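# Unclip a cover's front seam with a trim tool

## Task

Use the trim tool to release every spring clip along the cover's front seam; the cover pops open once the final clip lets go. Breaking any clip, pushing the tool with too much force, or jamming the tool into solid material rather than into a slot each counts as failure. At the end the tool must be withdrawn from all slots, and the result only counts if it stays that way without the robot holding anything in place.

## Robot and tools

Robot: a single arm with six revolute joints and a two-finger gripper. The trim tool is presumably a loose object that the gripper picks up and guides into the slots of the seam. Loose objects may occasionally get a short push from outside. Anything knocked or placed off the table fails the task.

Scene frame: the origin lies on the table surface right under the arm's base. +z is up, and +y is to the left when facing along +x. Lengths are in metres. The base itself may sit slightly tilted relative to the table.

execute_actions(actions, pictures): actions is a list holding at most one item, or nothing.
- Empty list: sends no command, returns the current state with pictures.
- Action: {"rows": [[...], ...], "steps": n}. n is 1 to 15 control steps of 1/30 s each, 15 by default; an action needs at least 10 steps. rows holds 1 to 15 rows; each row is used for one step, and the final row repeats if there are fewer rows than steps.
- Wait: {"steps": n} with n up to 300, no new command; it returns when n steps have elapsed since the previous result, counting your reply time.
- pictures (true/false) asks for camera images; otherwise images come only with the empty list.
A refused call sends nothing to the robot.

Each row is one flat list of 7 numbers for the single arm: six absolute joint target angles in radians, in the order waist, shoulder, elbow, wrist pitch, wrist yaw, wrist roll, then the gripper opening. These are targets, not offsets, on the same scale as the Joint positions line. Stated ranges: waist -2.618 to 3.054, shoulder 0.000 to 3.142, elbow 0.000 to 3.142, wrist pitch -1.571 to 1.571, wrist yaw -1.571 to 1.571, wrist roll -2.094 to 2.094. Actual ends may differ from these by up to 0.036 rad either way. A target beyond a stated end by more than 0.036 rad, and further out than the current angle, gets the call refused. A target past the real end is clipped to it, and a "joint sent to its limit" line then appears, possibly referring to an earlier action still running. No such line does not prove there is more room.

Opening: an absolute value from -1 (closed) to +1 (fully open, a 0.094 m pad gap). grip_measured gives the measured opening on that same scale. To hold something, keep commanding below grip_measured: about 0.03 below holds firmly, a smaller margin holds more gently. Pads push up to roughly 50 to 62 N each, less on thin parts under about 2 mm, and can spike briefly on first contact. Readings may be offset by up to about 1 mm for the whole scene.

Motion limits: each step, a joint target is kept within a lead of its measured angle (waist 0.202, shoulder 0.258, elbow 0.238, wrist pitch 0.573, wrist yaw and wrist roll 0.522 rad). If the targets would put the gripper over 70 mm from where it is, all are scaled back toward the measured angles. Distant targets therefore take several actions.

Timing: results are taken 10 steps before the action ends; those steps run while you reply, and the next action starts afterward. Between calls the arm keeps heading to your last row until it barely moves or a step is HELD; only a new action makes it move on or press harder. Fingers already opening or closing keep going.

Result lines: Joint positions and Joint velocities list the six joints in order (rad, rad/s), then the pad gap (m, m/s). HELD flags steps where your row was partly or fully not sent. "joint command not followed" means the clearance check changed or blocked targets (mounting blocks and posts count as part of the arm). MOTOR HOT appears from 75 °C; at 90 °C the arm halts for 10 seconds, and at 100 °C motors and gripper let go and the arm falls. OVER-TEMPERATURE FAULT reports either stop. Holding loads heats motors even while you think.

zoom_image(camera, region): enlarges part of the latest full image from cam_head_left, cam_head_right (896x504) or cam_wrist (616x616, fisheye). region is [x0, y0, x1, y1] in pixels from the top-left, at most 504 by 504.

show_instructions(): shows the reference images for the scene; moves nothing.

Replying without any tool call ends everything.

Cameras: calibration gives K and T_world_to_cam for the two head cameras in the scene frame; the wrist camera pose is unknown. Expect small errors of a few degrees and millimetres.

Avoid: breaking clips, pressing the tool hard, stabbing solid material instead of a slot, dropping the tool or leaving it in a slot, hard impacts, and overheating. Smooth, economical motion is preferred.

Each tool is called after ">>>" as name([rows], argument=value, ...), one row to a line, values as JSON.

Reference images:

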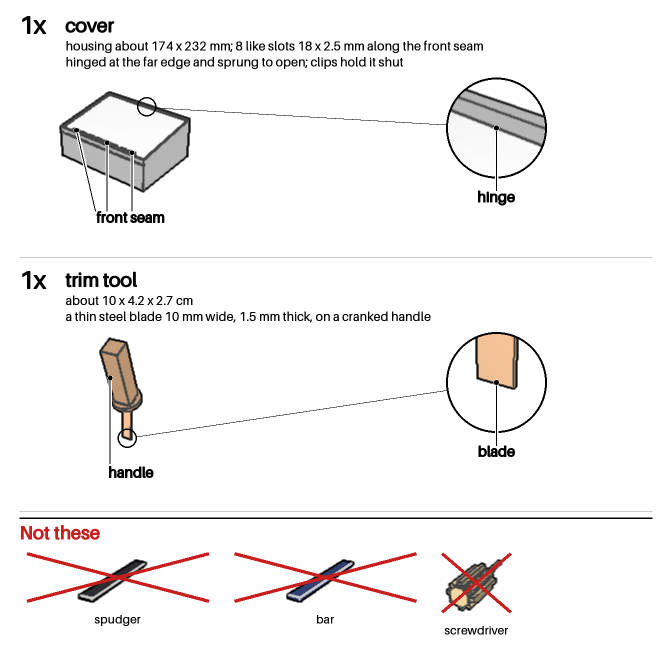

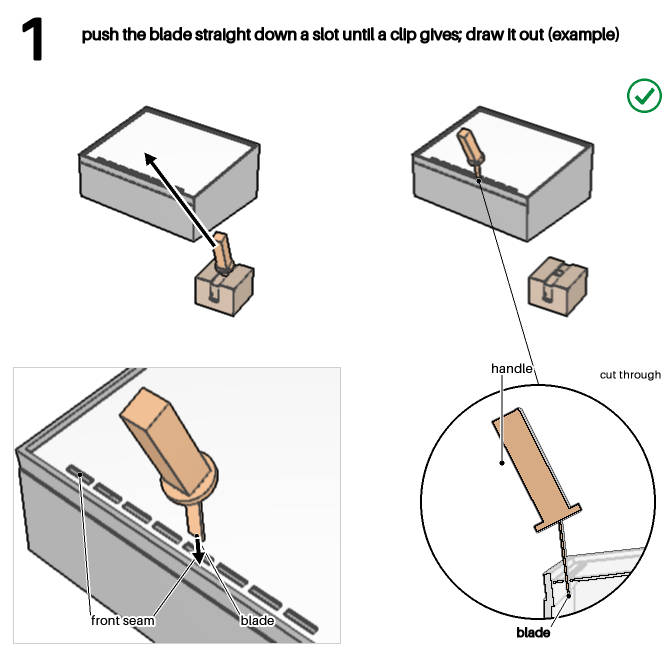

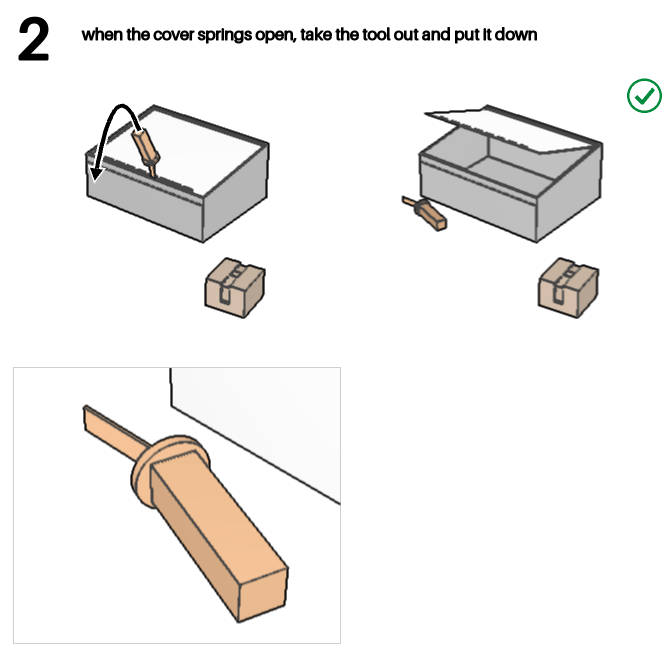

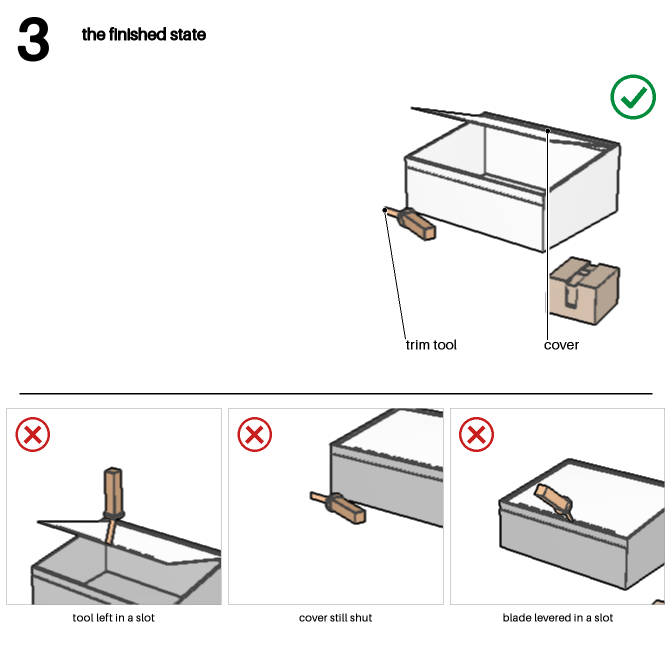

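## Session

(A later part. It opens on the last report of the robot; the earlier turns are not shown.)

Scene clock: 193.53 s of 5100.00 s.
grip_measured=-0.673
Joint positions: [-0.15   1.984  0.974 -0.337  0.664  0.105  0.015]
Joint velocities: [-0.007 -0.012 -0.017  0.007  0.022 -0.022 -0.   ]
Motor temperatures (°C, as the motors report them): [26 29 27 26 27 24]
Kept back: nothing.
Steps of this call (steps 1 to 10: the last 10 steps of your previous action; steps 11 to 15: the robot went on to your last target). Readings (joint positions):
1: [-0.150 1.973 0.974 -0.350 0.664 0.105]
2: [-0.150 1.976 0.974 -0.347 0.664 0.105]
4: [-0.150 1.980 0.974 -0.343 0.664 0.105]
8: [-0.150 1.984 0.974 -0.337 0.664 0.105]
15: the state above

>>> execute_actions(actions=[])

>>> zoom_image(camera="cam_wrist", region=[285, 220, 345, 260])

Scene clock: 193.93 s of 5100.00 s.
grip_measured=-0.673
Joint positions: [-0.15   1.984  0.974 -0.337  0.664  0.105  0.015]
Joint velocities: [ 0.012 -0.032 -0.012 -0.022 -0.051 -0.022 -0.001]
Motor temperatures (°C, as the motors report them): [26 29 27 26 27 24]
Kept back: nothing.
Steps of this call (steps 1 to 12: the robot went on to your last target). Readings (joint positions):
1: [-0.150 1.984 0.974 -0.337 0.664 0.105]
2: [-0.150 1.984 0.974 -0.337 0.664 0.105]
4: [-0.150 1.984 0.974 -0.337 0.664 0.105]
8: [-0.150 1.984 0.974 -0.337 0.664 0.105]
12: the state above

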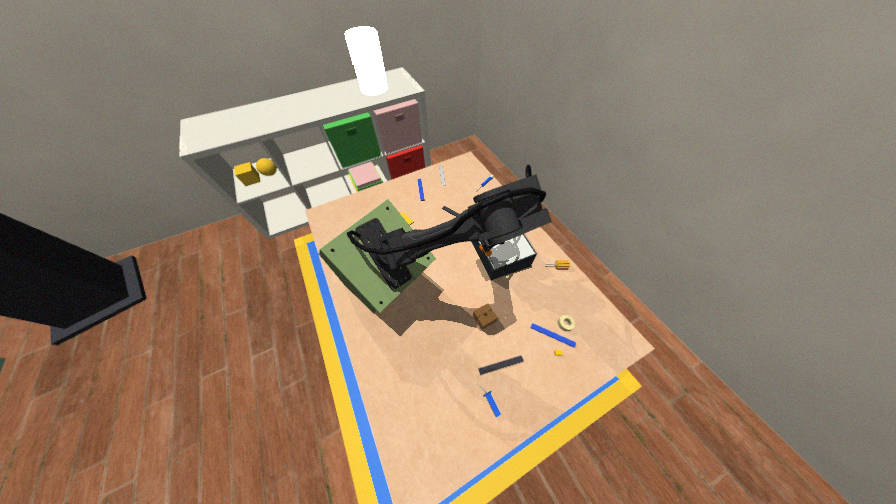

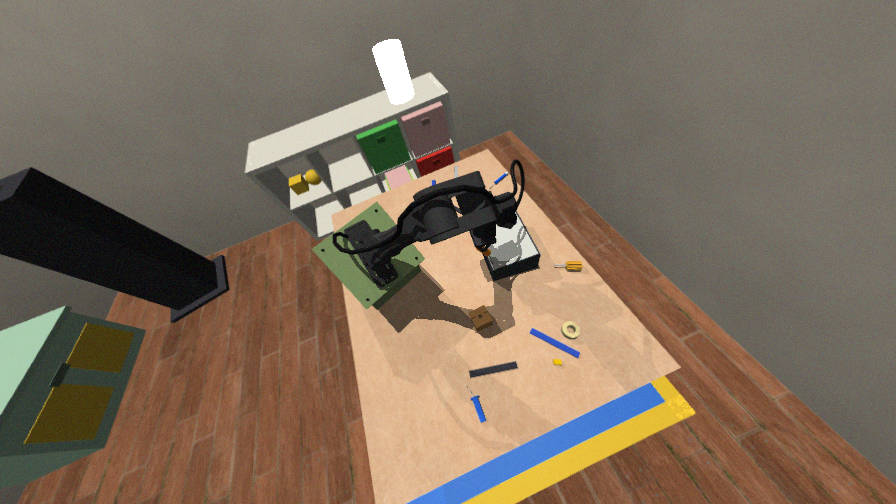

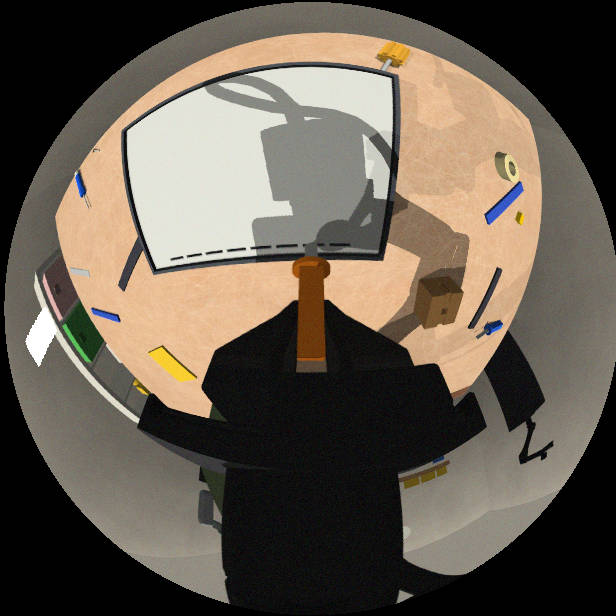

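Region (285, 220, 345, 260) of cam_wrist's 616x616 image, scaled by 8.400, with more detail than that image has.

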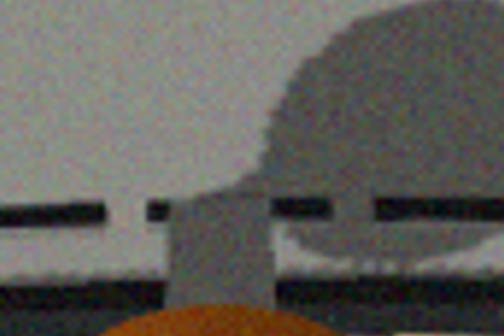

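>>> execute_actions([
  {"rows": [[-0.150,1.964,0.990,-0.349,0.664,0.105,-0.72],[-0.150,1.960,0.990,-0.353,0.664,0.105,-0.72],[-0.150,1.956,0.990,-0.358,0.664,0.105,-0.72],[-0.150,1.952,0.990,-0.363,0.664,0.105,-0.72],[-0.150,1.948,0.990,-0.368,0.664,0.105,-0.72],[-0.140,1.948,0.990,-0.373,0.664,0.105,-0.72],[-0.130,1.948,0.990,-0.378,0.664,0.105,-0.72],[-0.124,1.946,0.990,-0.381,0.664,0.105,-0.72],[-0.120,1.943,0.990,-0.385,0.664,0.105,-0.72],[-0.120,1.940,0.990,-0.389,0.664,0.105,-0.72],[-0.122,1.937,0.990,-0.393,0.664,0.105,-0.72],[-0.124,1.937,0.990,-0.393,0.664,0.105,-0.72]], "steps": 15},
])

>>> execute_actions([
  {"steps": 22},
], pictures=true)

>>> zoom_image(camera="cam_wrist", region=[285, 220, 345, 260])

Scene clock: 195.13 s of 5100.00 s.
grip_measured=-0.673
Joint positions: [-0.15   1.974  0.974 -0.342  0.664  0.105  0.015]
Joint velocities: [-0.012 -0.129 -0.007 -0.139  0.007  0.022 -0.001]
Motor temperatures (°C, as the motors report them): [26 29 27 26 27 24]
Steps of this call (steps 1 to 15: the robot went on to your last target; steps 16 to 31: nothing new was sent; steps 32 to 36: the first 5 steps of this action). Readings (joint positions):
32: [-0.150 1.984 0.974 -0.337 0.664 0.105]
33: [-0.150 1.983 0.974 -0.337 0.664 0.105]
35: [-0.150 1.978 0.974 -0.339 0.664 0.105]
36: the state above

Scene clock: 195.87 s of 5100.00 s.
grip_measured=-0.673
Joint positions: [-0.142  1.954  0.974 -0.376  0.664  0.105  0.015]
Joint velocities: [ 0.007 -0.022 -0.027 -0.007  0.007  0.11  -0.001]
Motor temperatures (°C, as the motors report them): [26 29 27 26 27 24]
Kept back: nothing.
Steps of this call (steps 1 to 10: the last 10 steps of your previous action; steps 11 to 22: the robot went on to your last target). Readings (joint positions):
1: [-0.150 1.970 0.974 -0.347 0.664 0.105]
2: [-0.150 1.968 0.974 -0.351 0.664 0.105]
4: [-0.148 1.963 0.974 -0.357 0.664 0.105]
8: [-0.142 1.956 0.974 -0.370 0.664 0.105]
22: the state above

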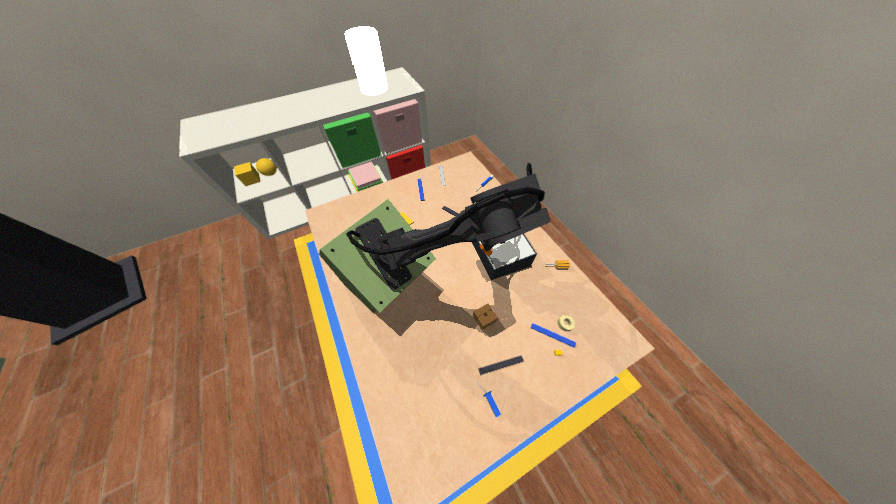

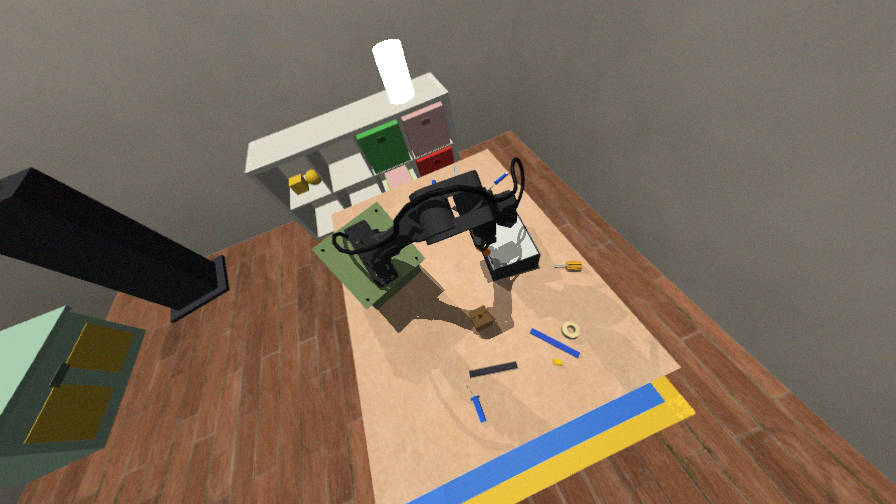

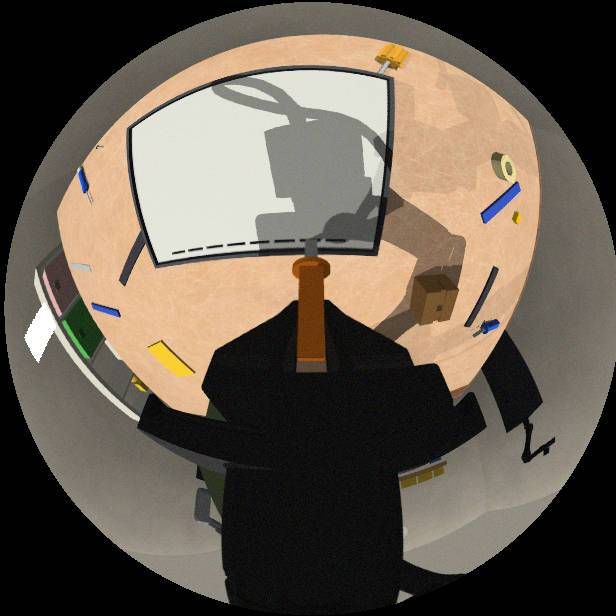

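Region (285, 220, 345, 260) of cam_wrist's 616x616 image, scaled by 8.400, with more detail than that image has.

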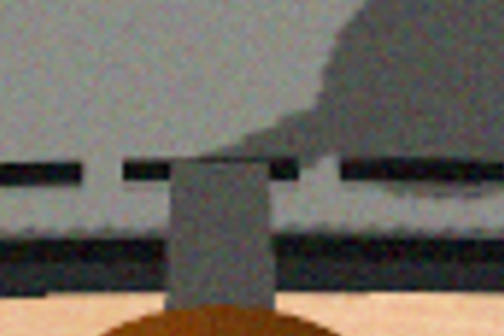

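>>> execute_actions([
  {"rows": [[-0.142,1.934,0.990,-0.393,0.664,0.105,-0.72],[-0.142,1.930,0.990,-0.397,0.664,0.105,-0.72],[-0.142,1.926,0.990,-0.401,0.664,0.105,-0.72],[-0.142,1.922,0.990,-0.405,0.664,0.105,-0.72],[-0.142,1.920,0.990,-0.408,0.664,0.105,-0.72],[-0.142,1.920,0.990,-0.408,0.664,0.105,-0.72],[-0.125,1.920,1.010,-0.412,0.668,0.115,-0.72],[-0.118,1.925,1.020,-0.416,0.671,0.123,-0.72],[-0.111,1.940,1.026,-0.420,0.674,0.131,-0.72],[-0.104,1.955,1.030,-0.424,0.677,0.139,-0.72],[-0.097,1.963,1.033,-0.428,0.680,0.147,-0.72],[-0.090,1.971,1.035,-0.432,0.682,0.155,-0.72],[-0.083,1.979,1.035,-0.436,0.684,0.163,-0.72],[-0.076,1.987,1.035,-0.440,0.685,0.172,-0.72],[-0.069,1.995,1.035,-0.443,0.685,0.181,-0.72]], "steps": 15},
])

>>> execute_actions([
  {"steps": 30},
], pictures=true)

>>> zoom_image(camera="cam_wrist", region=[255, 210, 345, 270])

Scene clock: 198.37 s of 5100.00 s.
grip_measured=-0.673
Joint positions: [-0.142  1.946  0.974 -0.383  0.664  0.105  0.015]
Joint velocities: [-0.012 -0.125 -0.022 -0.125 -0.037 -0.066  0.   ]
Motor temperatures (°C, as the motors report them): [26 29 27 26 27 24]
Steps of this call (steps 1 to 15: the robot went on to your last target; steps 16 to 70: nothing new was sent; steps 71 to 75: the first 5 steps of this action). Readings (joint positions):
71: [-0.142 1.954 0.974 -0.376 0.664 0.105]
72: [-0.142 1.954 0.974 -0.377 0.664 0.105]
74: [-0.142 1.950 0.974 -0.380 0.664 0.105]
75: the state above

Scene clock: 199.37 s of 5100.00 s.
grip_measured=-0.673
Joint positions: [-0.083  1.984  1.013 -0.427  0.674  0.171  0.015]
Joint velocities: [ 0.017  0.007  0.002 -0.007 -0.037  0.022  0.001]
Motor temperatures (°C, as the motors report them): [26 29 27 26 27 24]
Kept back: nothing.
Steps of this call (steps 1 to 10: the last 10 steps of your previous action; steps 11 to 30: the robot went on to your last target). Readings (joint positions):
1: [-0.142 1.942 0.974 -0.385 0.664 0.105]
2: [-0.142 1.939 0.974 -0.387 0.664 0.105]
4: [-0.141 1.938 0.982 -0.396 0.664 0.109]
8: [-0.120 1.944 1.006 -0.405 0.671 0.129]
30: the state above
The arm was judged still, so your last target was given up. Only a new action makes it travel on or press farther. Fingers that are still opening or closing keep moving.

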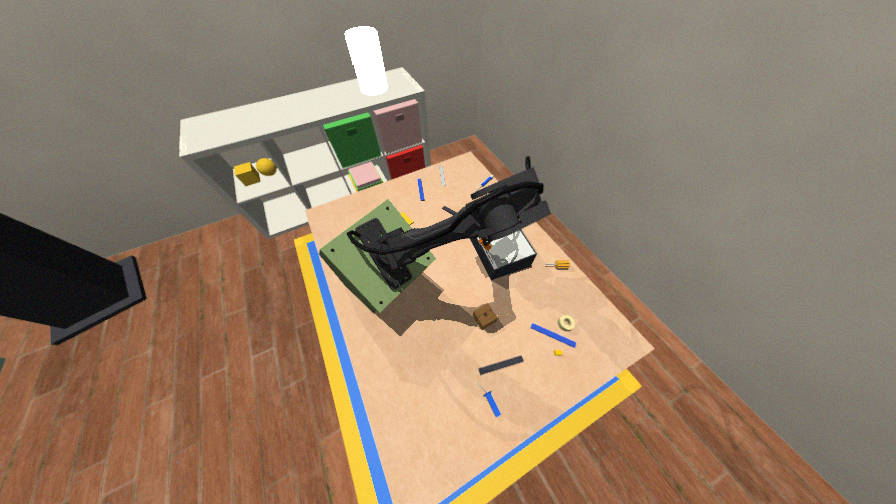

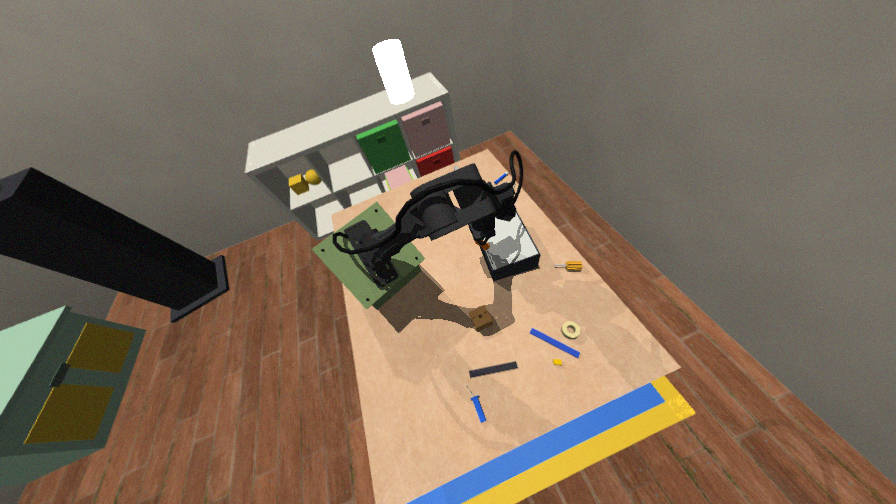

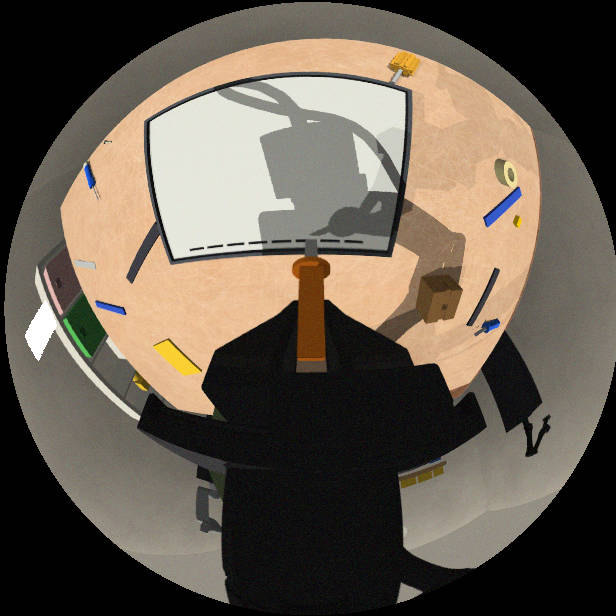

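Region (255, 210, 345, 270) of cam_wrist's 616x616 image, scaled by 5.600, with more detail than that image has.

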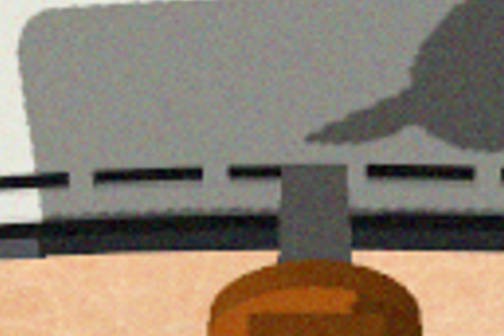

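>>> execute_actions([
  {"rows": [[-0.083,2.005,1.030,-0.412,0.674,0.171,-0.72],[-0.083,2.010,1.030,-0.410,0.674,0.171,-0.72],[-0.083,2.012,1.030,-0.408,0.674,0.171,-0.72],[-0.083,2.014,1.030,-0.406,0.674,0.171,-0.72],[-0.083,2.016,1.030,-0.405,0.674,0.171,-0.72],[-0.083,2.017,1.030,-0.404,0.674,0.171,-0.72],[-0.083,2.018,1.030,-0.403,0.674,0.171,-0.72]], "steps": 12},
])

>>> execute_actions([
  {"steps": 22},
], pictures=true)

>>> zoom_image(camera="cam_wrist", region=[285, 220, 345, 260])

Scene clock: 200.80 s of 5100.00 s.
grip_measured=-0.673
Joint positions: [-0.083  1.985  1.013 -0.427  0.674  0.171  0.015]
Joint velocities: [-0.007  0.032 -0.017  0.051 -0.007  0.022 -0.   ]
Motor temperatures (°C, as the motors report them): [26 29 27 26 27 24]
Steps of this call (steps 1 to 41: nothing new was sent; steps 42 to 43: the first 2 steps of this action). Readings (joint positions):
42: [-0.083 1.984 1.013 -0.427 0.674 0.171]
43: the state above

Scene clock: 201.53 s of 5100.00 s.
grip_measured=-0.673
Joint positions: [-0.083  2.004  1.013 -0.418  0.674  0.171  0.015]
Joint velocities: [-0.012  0.002  0.017  0.081  0.007  0.022 -0.001]
Motor temperatures (°C, as the motors report them): [26 29 27 26 27 24]
Kept back: nothing.
Steps of this call (steps 1 to 10: the last 10 steps of your previous action; steps 11 to 22: the robot went on to your last target). Readings (joint positions):
1: [-0.083 1.987 1.013 -0.426 0.674 0.171]
2: [-0.083 1.990 1.013 -0.424 0.674 0.171]
4: [-0.083 1.997 1.013 -0.422 0.674 0.171]
8: [-0.083 2.004 1.013 -0.421 0.674 0.171]
22: the state above

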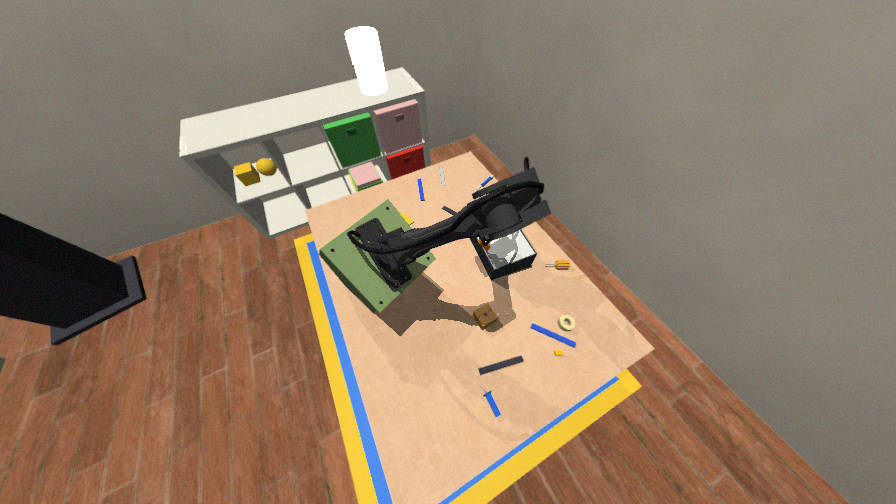

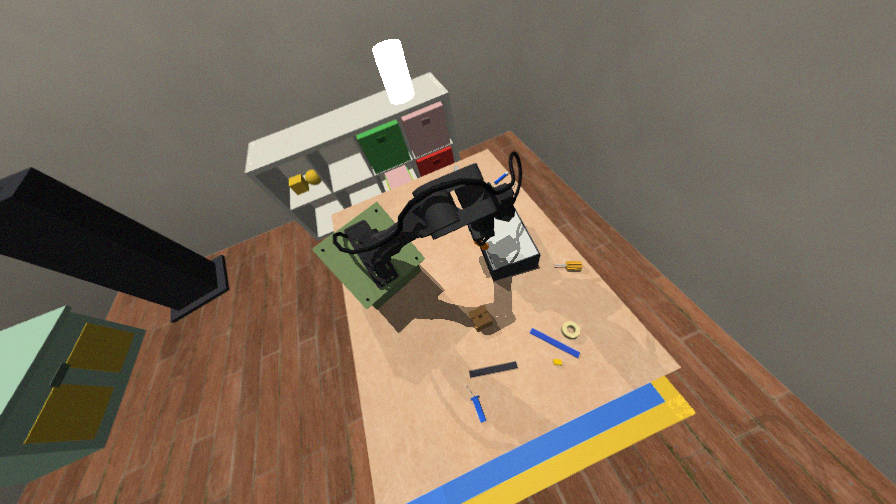

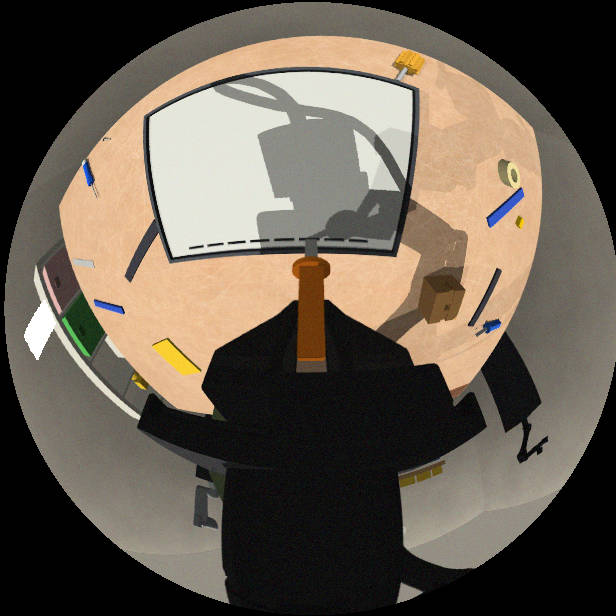

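Region (285, 220, 345, 260) of cam_wrist's 616x616 image, scaled by 8.400, with more detail than that image has.

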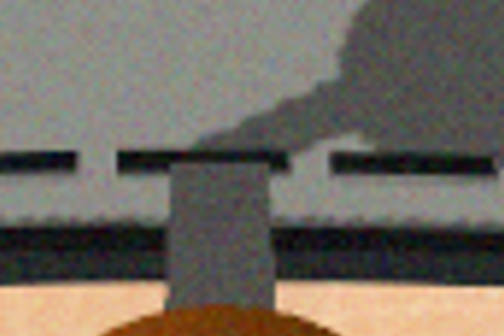

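>>> execute_actions([
  {"rows": [[-0.083,2.018,1.030,-0.398,0.674,0.171,-0.72],[-0.083,2.028,1.030,-0.396,0.674,0.171,-0.72],[-0.083,2.031,1.030,-0.394,0.674,0.171,-0.72],[-0.083,2.033,1.030,-0.392,0.674,0.171,-0.72],[-0.083,2.034,1.030,-0.391,0.674,0.171,-0.72],[-0.083,2.034,1.030,-0.390,0.674,0.171,-0.72],[-0.083,2.034,1.030,-0.390,0.674,0.171,-0.72],[-0.083,2.029,1.030,-0.390,0.674,0.171,-0.72]], "steps": 12},
])

>>> execute_actions([
  {"steps": 16},
], pictures=true)

>>> zoom_image(camera="cam_wrist", region=[285, 220, 345, 260])

Scene clock: 202.23 s of 5100.00 s.
grip_measured=-0.673
Joint positions: [-0.083  2.004  1.013 -0.416  0.674  0.171  0.015]
Joint velocities: [-0.002  0.027 -0.002  0.066  0.022 -0.095 -0.001]
Motor temperatures (°C, as the motors report them): [26 29 27 26 27 24]
Steps of this call (steps 1 to 15: the robot went on to your last target; steps 16 to 19: nothing new was sent; steps 20 to 21: the first 2 steps of this action). Readings (joint positions):
20: [-0.083 2.004 1.013 -0.418 0.674 0.171]
21: the state above

Scene clock: 202.77 s of 5100.00 s.
grip_measured=-0.673
Joint positions: [-0.083  2.017  1.013 -0.404  0.674  0.171  0.015]
Joint velocities: [-0.022 -0.012 -0.002  0.007  0.037  0.037  0.   ]
Motor temperatures (°C, as the motors report them): [26 29 27 26 27 24]
Kept back: nothing.
Steps of this call (steps 1 to 10: the last 10 steps of your previous action; steps 11 to 16: the robot went on to your last target). Readings (joint positions):
1: [-0.083 2.006 1.013 -0.414 0.674 0.171]
2: [-0.083 2.009 1.013 -0.412 0.674 0.171]
4: [-0.083 2.015 1.013 -0.409 0.674 0.171]
8: [-0.083 2.017 1.013 -0.404 0.674 0.171]
16: the state above

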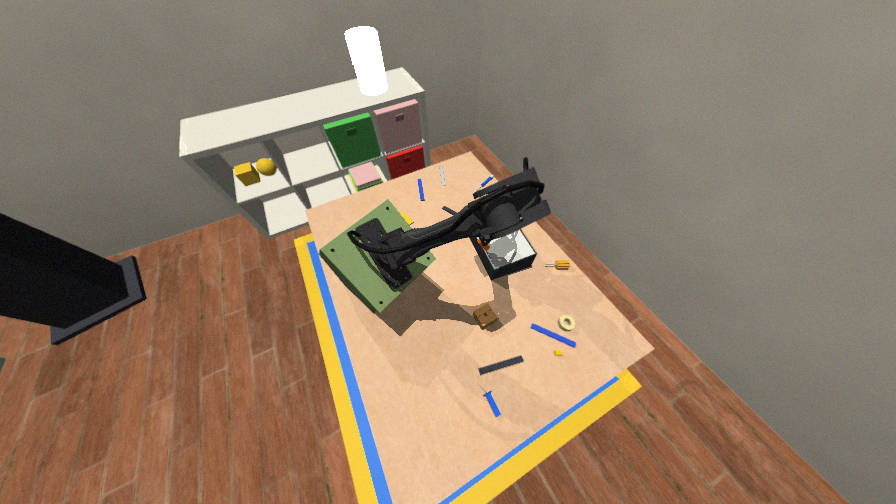

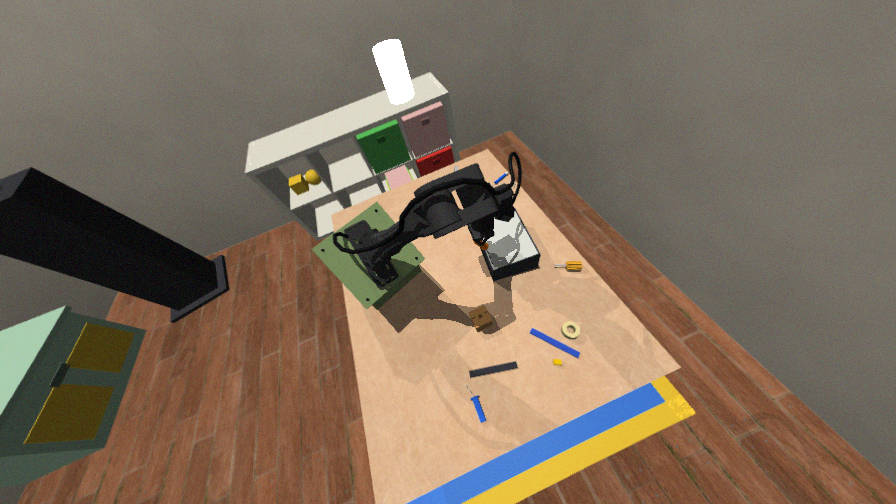

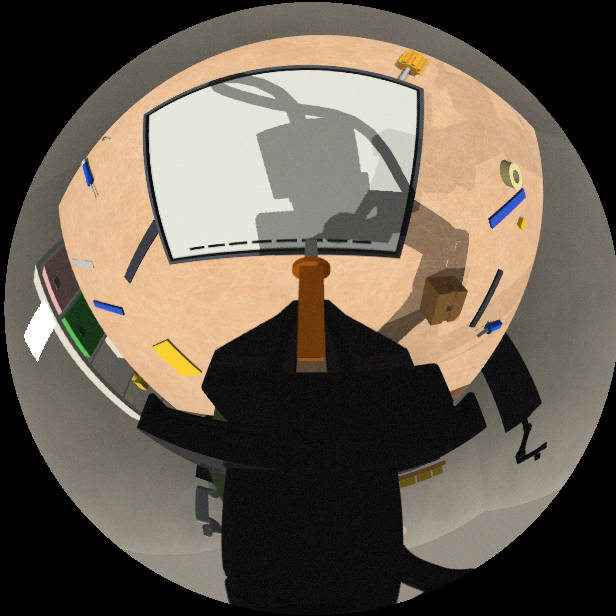

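Region (285, 220, 345, 260) of cam_wrist's 616x616 image, scaled by 8.400, with more detail than that image has.

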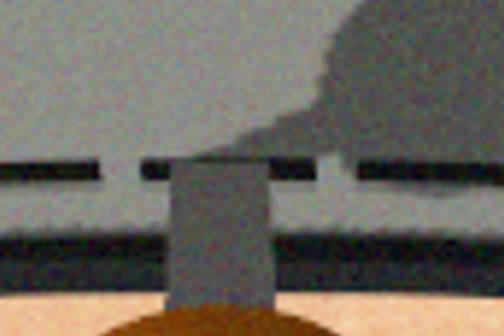

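>>> execute_actions([
  {"rows": [[-0.099,2.041,1.030,-0.388,0.674,0.171,-0.72],[-0.101,2.044,1.030,-0.386,0.674,0.171,-0.72],[-0.101,2.046,1.030,-0.384,0.674,0.171,-0.72],[-0.099,2.047,1.030,-0.383,0.674,0.171,-0.72],[-0.096,2.047,1.030,-0.382,0.674,0.171,-0.72],[-0.094,2.047,1.030,-0.382,0.674,0.171,-0.72],[-0.093,2.031,1.030,-0.382,0.674,0.171,-0.72]], "steps": 12},
])

>>> execute_actions([
  {"steps": 15},
], pictures=true)

>>> zoom_image(camera="cam_wrist", region=[285, 220, 345, 260])

Scene clock: 203.30 s of 5100.00 s.
grip_measured=-0.673
Joint positions: [-0.086  2.018  1.013 -0.403  0.674  0.171  0.015]
Joint velocities: [-0.09   0.032 -0.007  0.066 -0.051 -0.007 -0.   ]
Motor temperatures (°C, as the motors report them): [26 29 27 26 27 24]
Steps of this call (steps 1 to 14: the robot went on to your last target; steps 15 to 16: the first 2 steps of this action). Readings (joint positions):
15: [-0.084 2.017 1.013 -0.403 0.674 0.171]
16: the state above

Scene clock: 203.80 s of 5100.00 s.
grip_measured=-0.673
Joint positions: [-0.094  2.025  1.013 -0.392  0.674  0.171  0.015]
Joint velocities: [-0.007 -0.007 -0.017  0.051  0.022 -0.022  0.   ]
Motor temperatures (°C, as the motors report them): [26 29 27 26 27 24]
Kept back: nothing.
Steps of this call (steps 1 to 10: the last 10 steps of your previous action; steps 11 to 15: the robot went on to your last target). Readings (joint positions):
1: [-0.089 2.020 1.013 -0.400 0.674 0.171]
2: [-0.092 2.023 1.013 -0.395 0.674 0.171]
4: [-0.094 2.025 1.013 -0.392 0.674 0.171]
8: [-0.094 2.025 1.013 -0.392 0.674 0.171]
15: the state above

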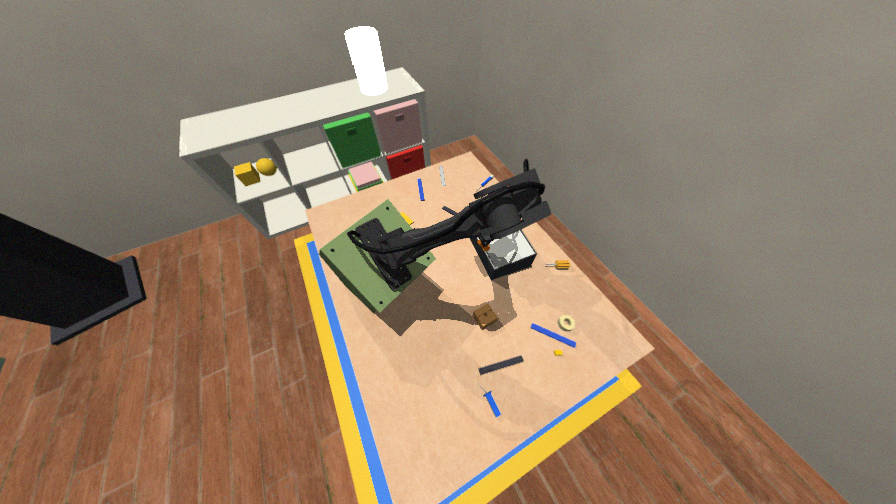

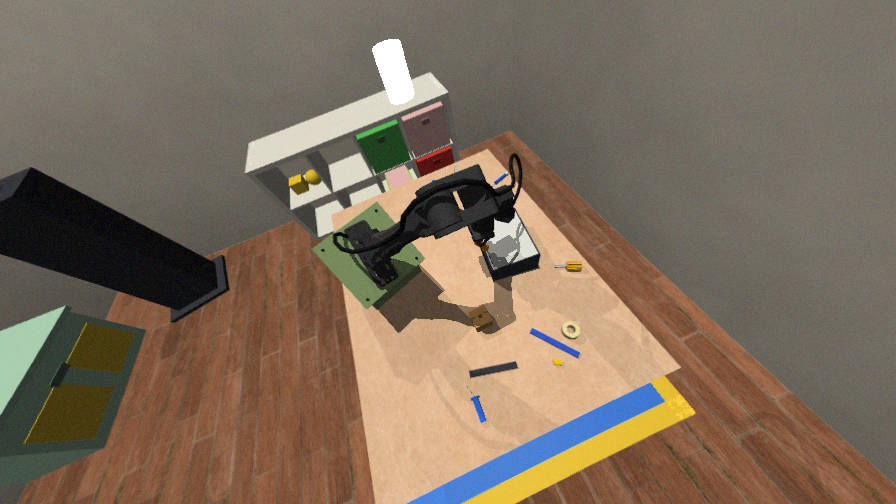

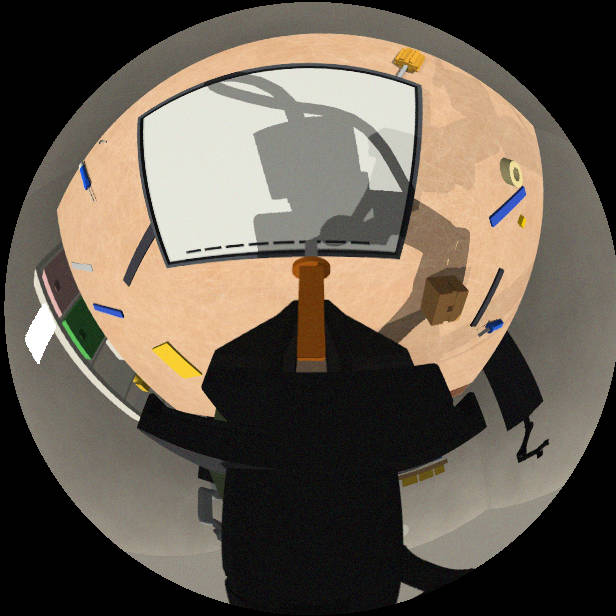

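Region (285, 220, 345, 260) of cam_wrist's 616x616 image, scaled by 8.400, with more detail than that image has.

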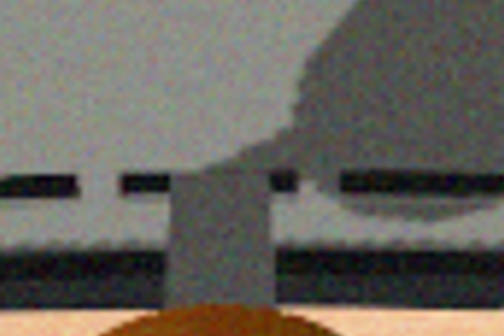

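>>> execute_actions([
  {"rows": [[-0.094,2.053,1.030,-0.378,0.674,0.171,-0.72],[-0.094,2.056,1.030,-0.378,0.674,0.171,-0.72],[-0.094,2.058,1.030,-0.378,0.674,0.171,-0.72],[-0.094,2.060,1.030,-0.377,0.674,0.171,-0.72],[-0.094,2.062,1.030,-0.377,0.674,0.171,-0.72],[-0.094,2.064,1.030,-0.376,0.674,0.171,-0.72],[-0.094,2.066,1.030,-0.376,0.674,0.171,-0.72],[-0.094,2.068,1.030,-0.375,0.674,0.171,-0.72],[-0.094,2.070,1.030,-0.375,0.674,0.171,-0.72],[-0.094,2.072,1.030,-0.374,0.674,0.171,-0.72],[-0.094,2.074,1.030,-0.374,0.674,0.171,-0.72]], "steps": 15},
])

>>> execute_actions([
  {"steps": 15},
])

Scene clock: 204.50 s of 5100.00 s.
grip_measured=-0.673
Joint positions: [-0.094  2.029  1.013 -0.39   0.676  0.171  0.015]
Joint velocities: [-0.012  0.042 -0.007 -0.022 -0.022  0.037 -0.   ]
Motor temperatures (°C, as the motors report them): [26 29 27 26 27 24]
Steps of this call (steps 1 to 15: the robot went on to your last target; step 16: nothing new was sent; steps 17 to 21: the first 5 steps of this action). Readings (joint positions):
17: [-0.094 2.025 1.013 -0.392 0.674 0.171]
18: [-0.094 2.025 1.013 -0.392 0.674 0.171]
20: [-0.094 2.028 1.013 -0.391 0.675 0.171]
21: the state above

Scene clock: 205.00 s of 5100.00 s.
grip_measured=-0.673
Joint positions: [-0.094  2.033  1.013 -0.387  0.679  0.171  0.015]
Joint velocities: [ 0.007 -0.007 -0.007  0.022 -0.066  0.022  0.001]
Motor temperatures (°C, as the motors report them): [26 29 27 26 27 24]
Kept back: nothing.
Steps of this call (steps 1 to 10: the last 10 steps of your previous action; steps 11 to 15: the robot went on to your last target). Readings (joint positions):
1: [-0.094 2.030 1.013 -0.389 0.677 0.171]
2: [-0.094 2.031 1.013 -0.389 0.677 0.171]
4: [-0.094 2.031 1.013 -0.388 0.677 0.171]
8: [-0.094 2.033 1.013 -0.387 0.679 0.171]
15: the state above
The arm was judged still, so your last target was given up. Only a new action makes it travel on or press farther. Fingers that are still opening or closing keep moving.

>>> execute_actions([
  {"rows": [[-0.094,2.074,1.030,-0.372,0.674,0.171,-0.72],[-0.094,2.076,1.030,-0.372,0.674,0.171,-0.72],[-0.094,2.078,1.030,-0.372,0.674,0.171,-0.72],[-0.094,2.080,1.030,-0.372,0.674,0.171,-0.72],[-0.094,2.082,1.030,-0.372,0.674,0.171,-0.72],[-0.094,2.084,1.030,-0.372,0.674,0.171,-0.72],[-0.094,2.086,1.030,-0.372,0.674,0.171,-0.72]], "steps": 15},
])

>>> execute_actions([
  {"steps": 15},
])

Scene clock: 205.60 s of 5100.00 s.
grip_measured=-0.673
Joint positions: [-0.094  2.033  1.013 -0.387  0.679  0.171  0.015]
Joint velocities: [-0.007 -0.002  0.002 -0.051 -0.022  0.022  0.   ]
Motor temperatures (°C, as the motors report them): [26 29 27 26 27 24]
Steps of this call (steps 1 to 13: nothing new was sent; steps 14 to 18: the first 5 steps of this action). Readings (joint positions):
14: [-0.094 2.033 1.013 -0.387 0.679 0.171]
15: [-0.094 2.033 1.013 -0.387 0.679 0.171]
17: [-0.094 2.033 1.013 -0.387 0.679 0.171]
18: the state above

Scene clock: 206.10 s of 5100.00 s.
grip_measured=-0.673
Joint positions: [-0.093  2.051  1.013 -0.367  0.687  0.171  0.015]
Joint velocities: [-0.002 -0.007  0.012  0.022 -0.022 -0.095 -0.001]
Motor temperatures (°C, as the motors report them): [26 29 27 26 27 24]
Kept back: nothing.
Steps of this call (steps 1 to 10: the last 10 steps of your previous action; steps 11 to 15: the robot went on to your last target). Readings (joint positions):
1: [-0.094 2.034 1.013 -0.386 0.679 0.171]
2: [-0.094 2.038 1.013 -0.381 0.679 0.171]
4: [-0.094 2.049 1.013 -0.368 0.685 0.171]
8: [-0.093 2.051 1.013 -0.367 0.687 0.171]
15: the state above

>>> execute_actions([
  {"rows": [[-0.093,2.031,1.030,-0.380,0.676,0.171,-0.72],[-0.093,2.027,1.030,-0.384,0.676,0.171,-0.72],[-0.093,2.023,1.030,-0.389,0.676,0.171,-0.72],[-0.093,2.019,1.030,-0.394,0.676,0.171,-0.72],[-0.093,2.015,1.030,-0.399,0.676,0.171,-0.72],[-0.083,2.012,1.030,-0.404,0.676,0.171,-0.72],[-0.073,2.009,1.030,-0.409,0.676,0.171,-0.72],[-0.067,2.006,1.030,-0.413,0.676,0.171,-0.72],[-0.063,2.003,1.030,-0.417,0.676,0.171,-0.72],[-0.063,2.000,1.030,-0.421,0.676,0.171,-0.72],[-0.065,1.996,1.030,-0.425,0.676,0.171,-0.72],[-0.067,1.992,1.030,-0.429,0.676,0.171,-0.72],[-0.067,1.988,1.030,-0.433,0.676,0.171,-0.72],[-0.067,1.986,1.030,-0.435,0.676,0.171,-0.72]], "steps": 15},
])

>>> execute_actions([
  {"steps": 22},
], pictures=true)

>>> zoom_image(camera="cam_wrist", region=[285, 220, 345, 260])

Scene clock: 209.10 s of 5100.00 s.
grip_measured=-0.673
Joint positions: [-0.093  2.043  1.013 -0.368  0.682  0.171  0.015]
Joint velocities: [-0.007 -0.051 -0.007 -0.022 -0.051  0.066 -0.   ]
Motor temperatures (°C, as the motors report them): [26 29 27 26 27 24]
Steps of this call (steps 1 to 15: the robot went on to your last target; steps 16 to 85: nothing new was sent; steps 86 to 90: the first 5 steps of this action). Readings (joint positions):
86: [-0.093 2.049 1.013 -0.366 0.687 0.171]
87: [-0.093 2.047 1.013 -0.366 0.685 0.171]
89: [-0.093 2.044 1.013 -0.367 0.683 0.171]
90: the state above

Scene clock: 209.83 s of 5100.00 s.
grip_measured=-0.673
Joint positions: [-0.086  2.001  1.013 -0.419  0.677  0.171  0.015]
Joint velocities: [ 0.002 -0.002 -0.002 -0.007  0.051 -0.007  0.001]
Motor temperatures (°C, as the motors report them): [26 29 27 26 27 24]
Kept back: nothing.
Steps of this call (steps 1 to 10: the last 10 steps of your previous action; steps 11 to 22: the robot went on to your last target). Readings (joint positions):
1: [-0.093 2.041 1.013 -0.370 0.682 0.171]
2: [-0.093 2.039 1.013 -0.373 0.680 0.171]
4: [-0.092 2.033 1.013 -0.380 0.678 0.171]
8: [-0.087 2.016 1.013 -0.400 0.678 0.171]
22: the state above

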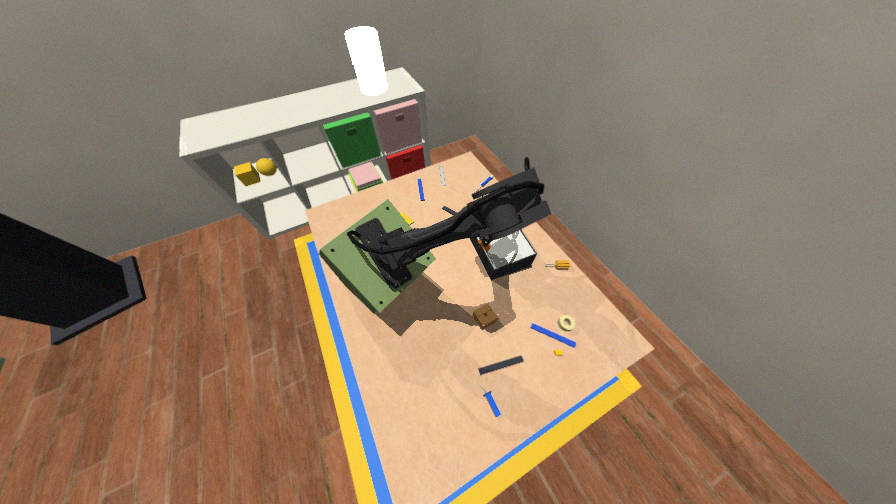

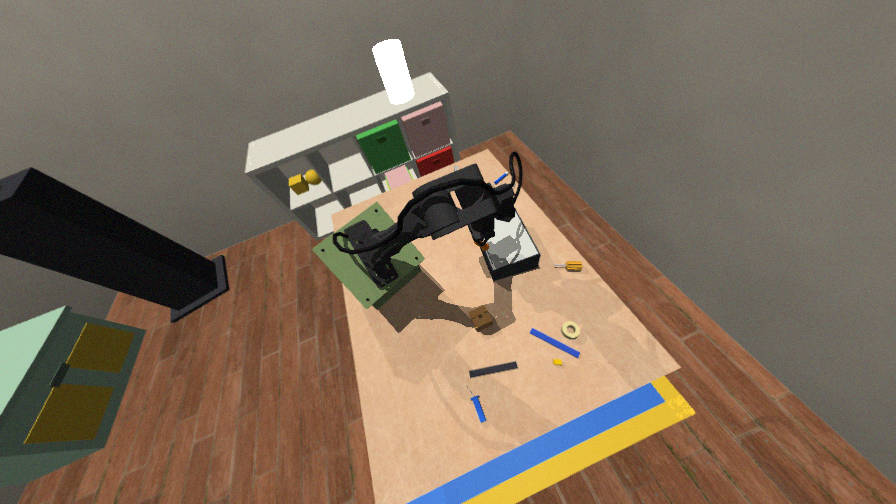

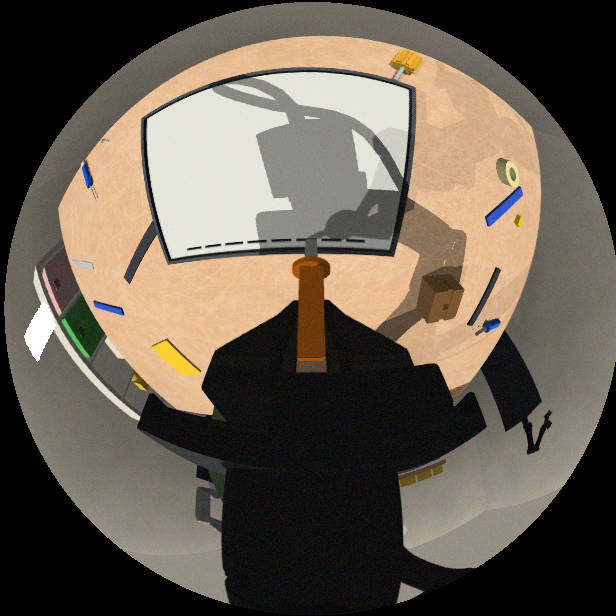

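Region (285, 220, 345, 260) of cam_wrist's 616x616 image, scaled by 8.400, with more detail than that image has.

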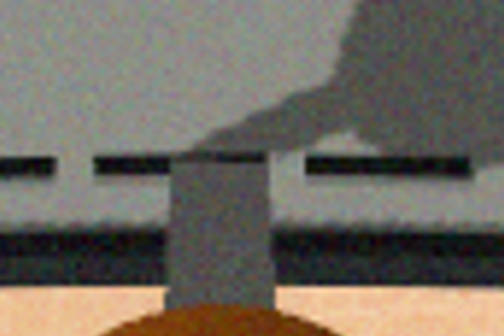

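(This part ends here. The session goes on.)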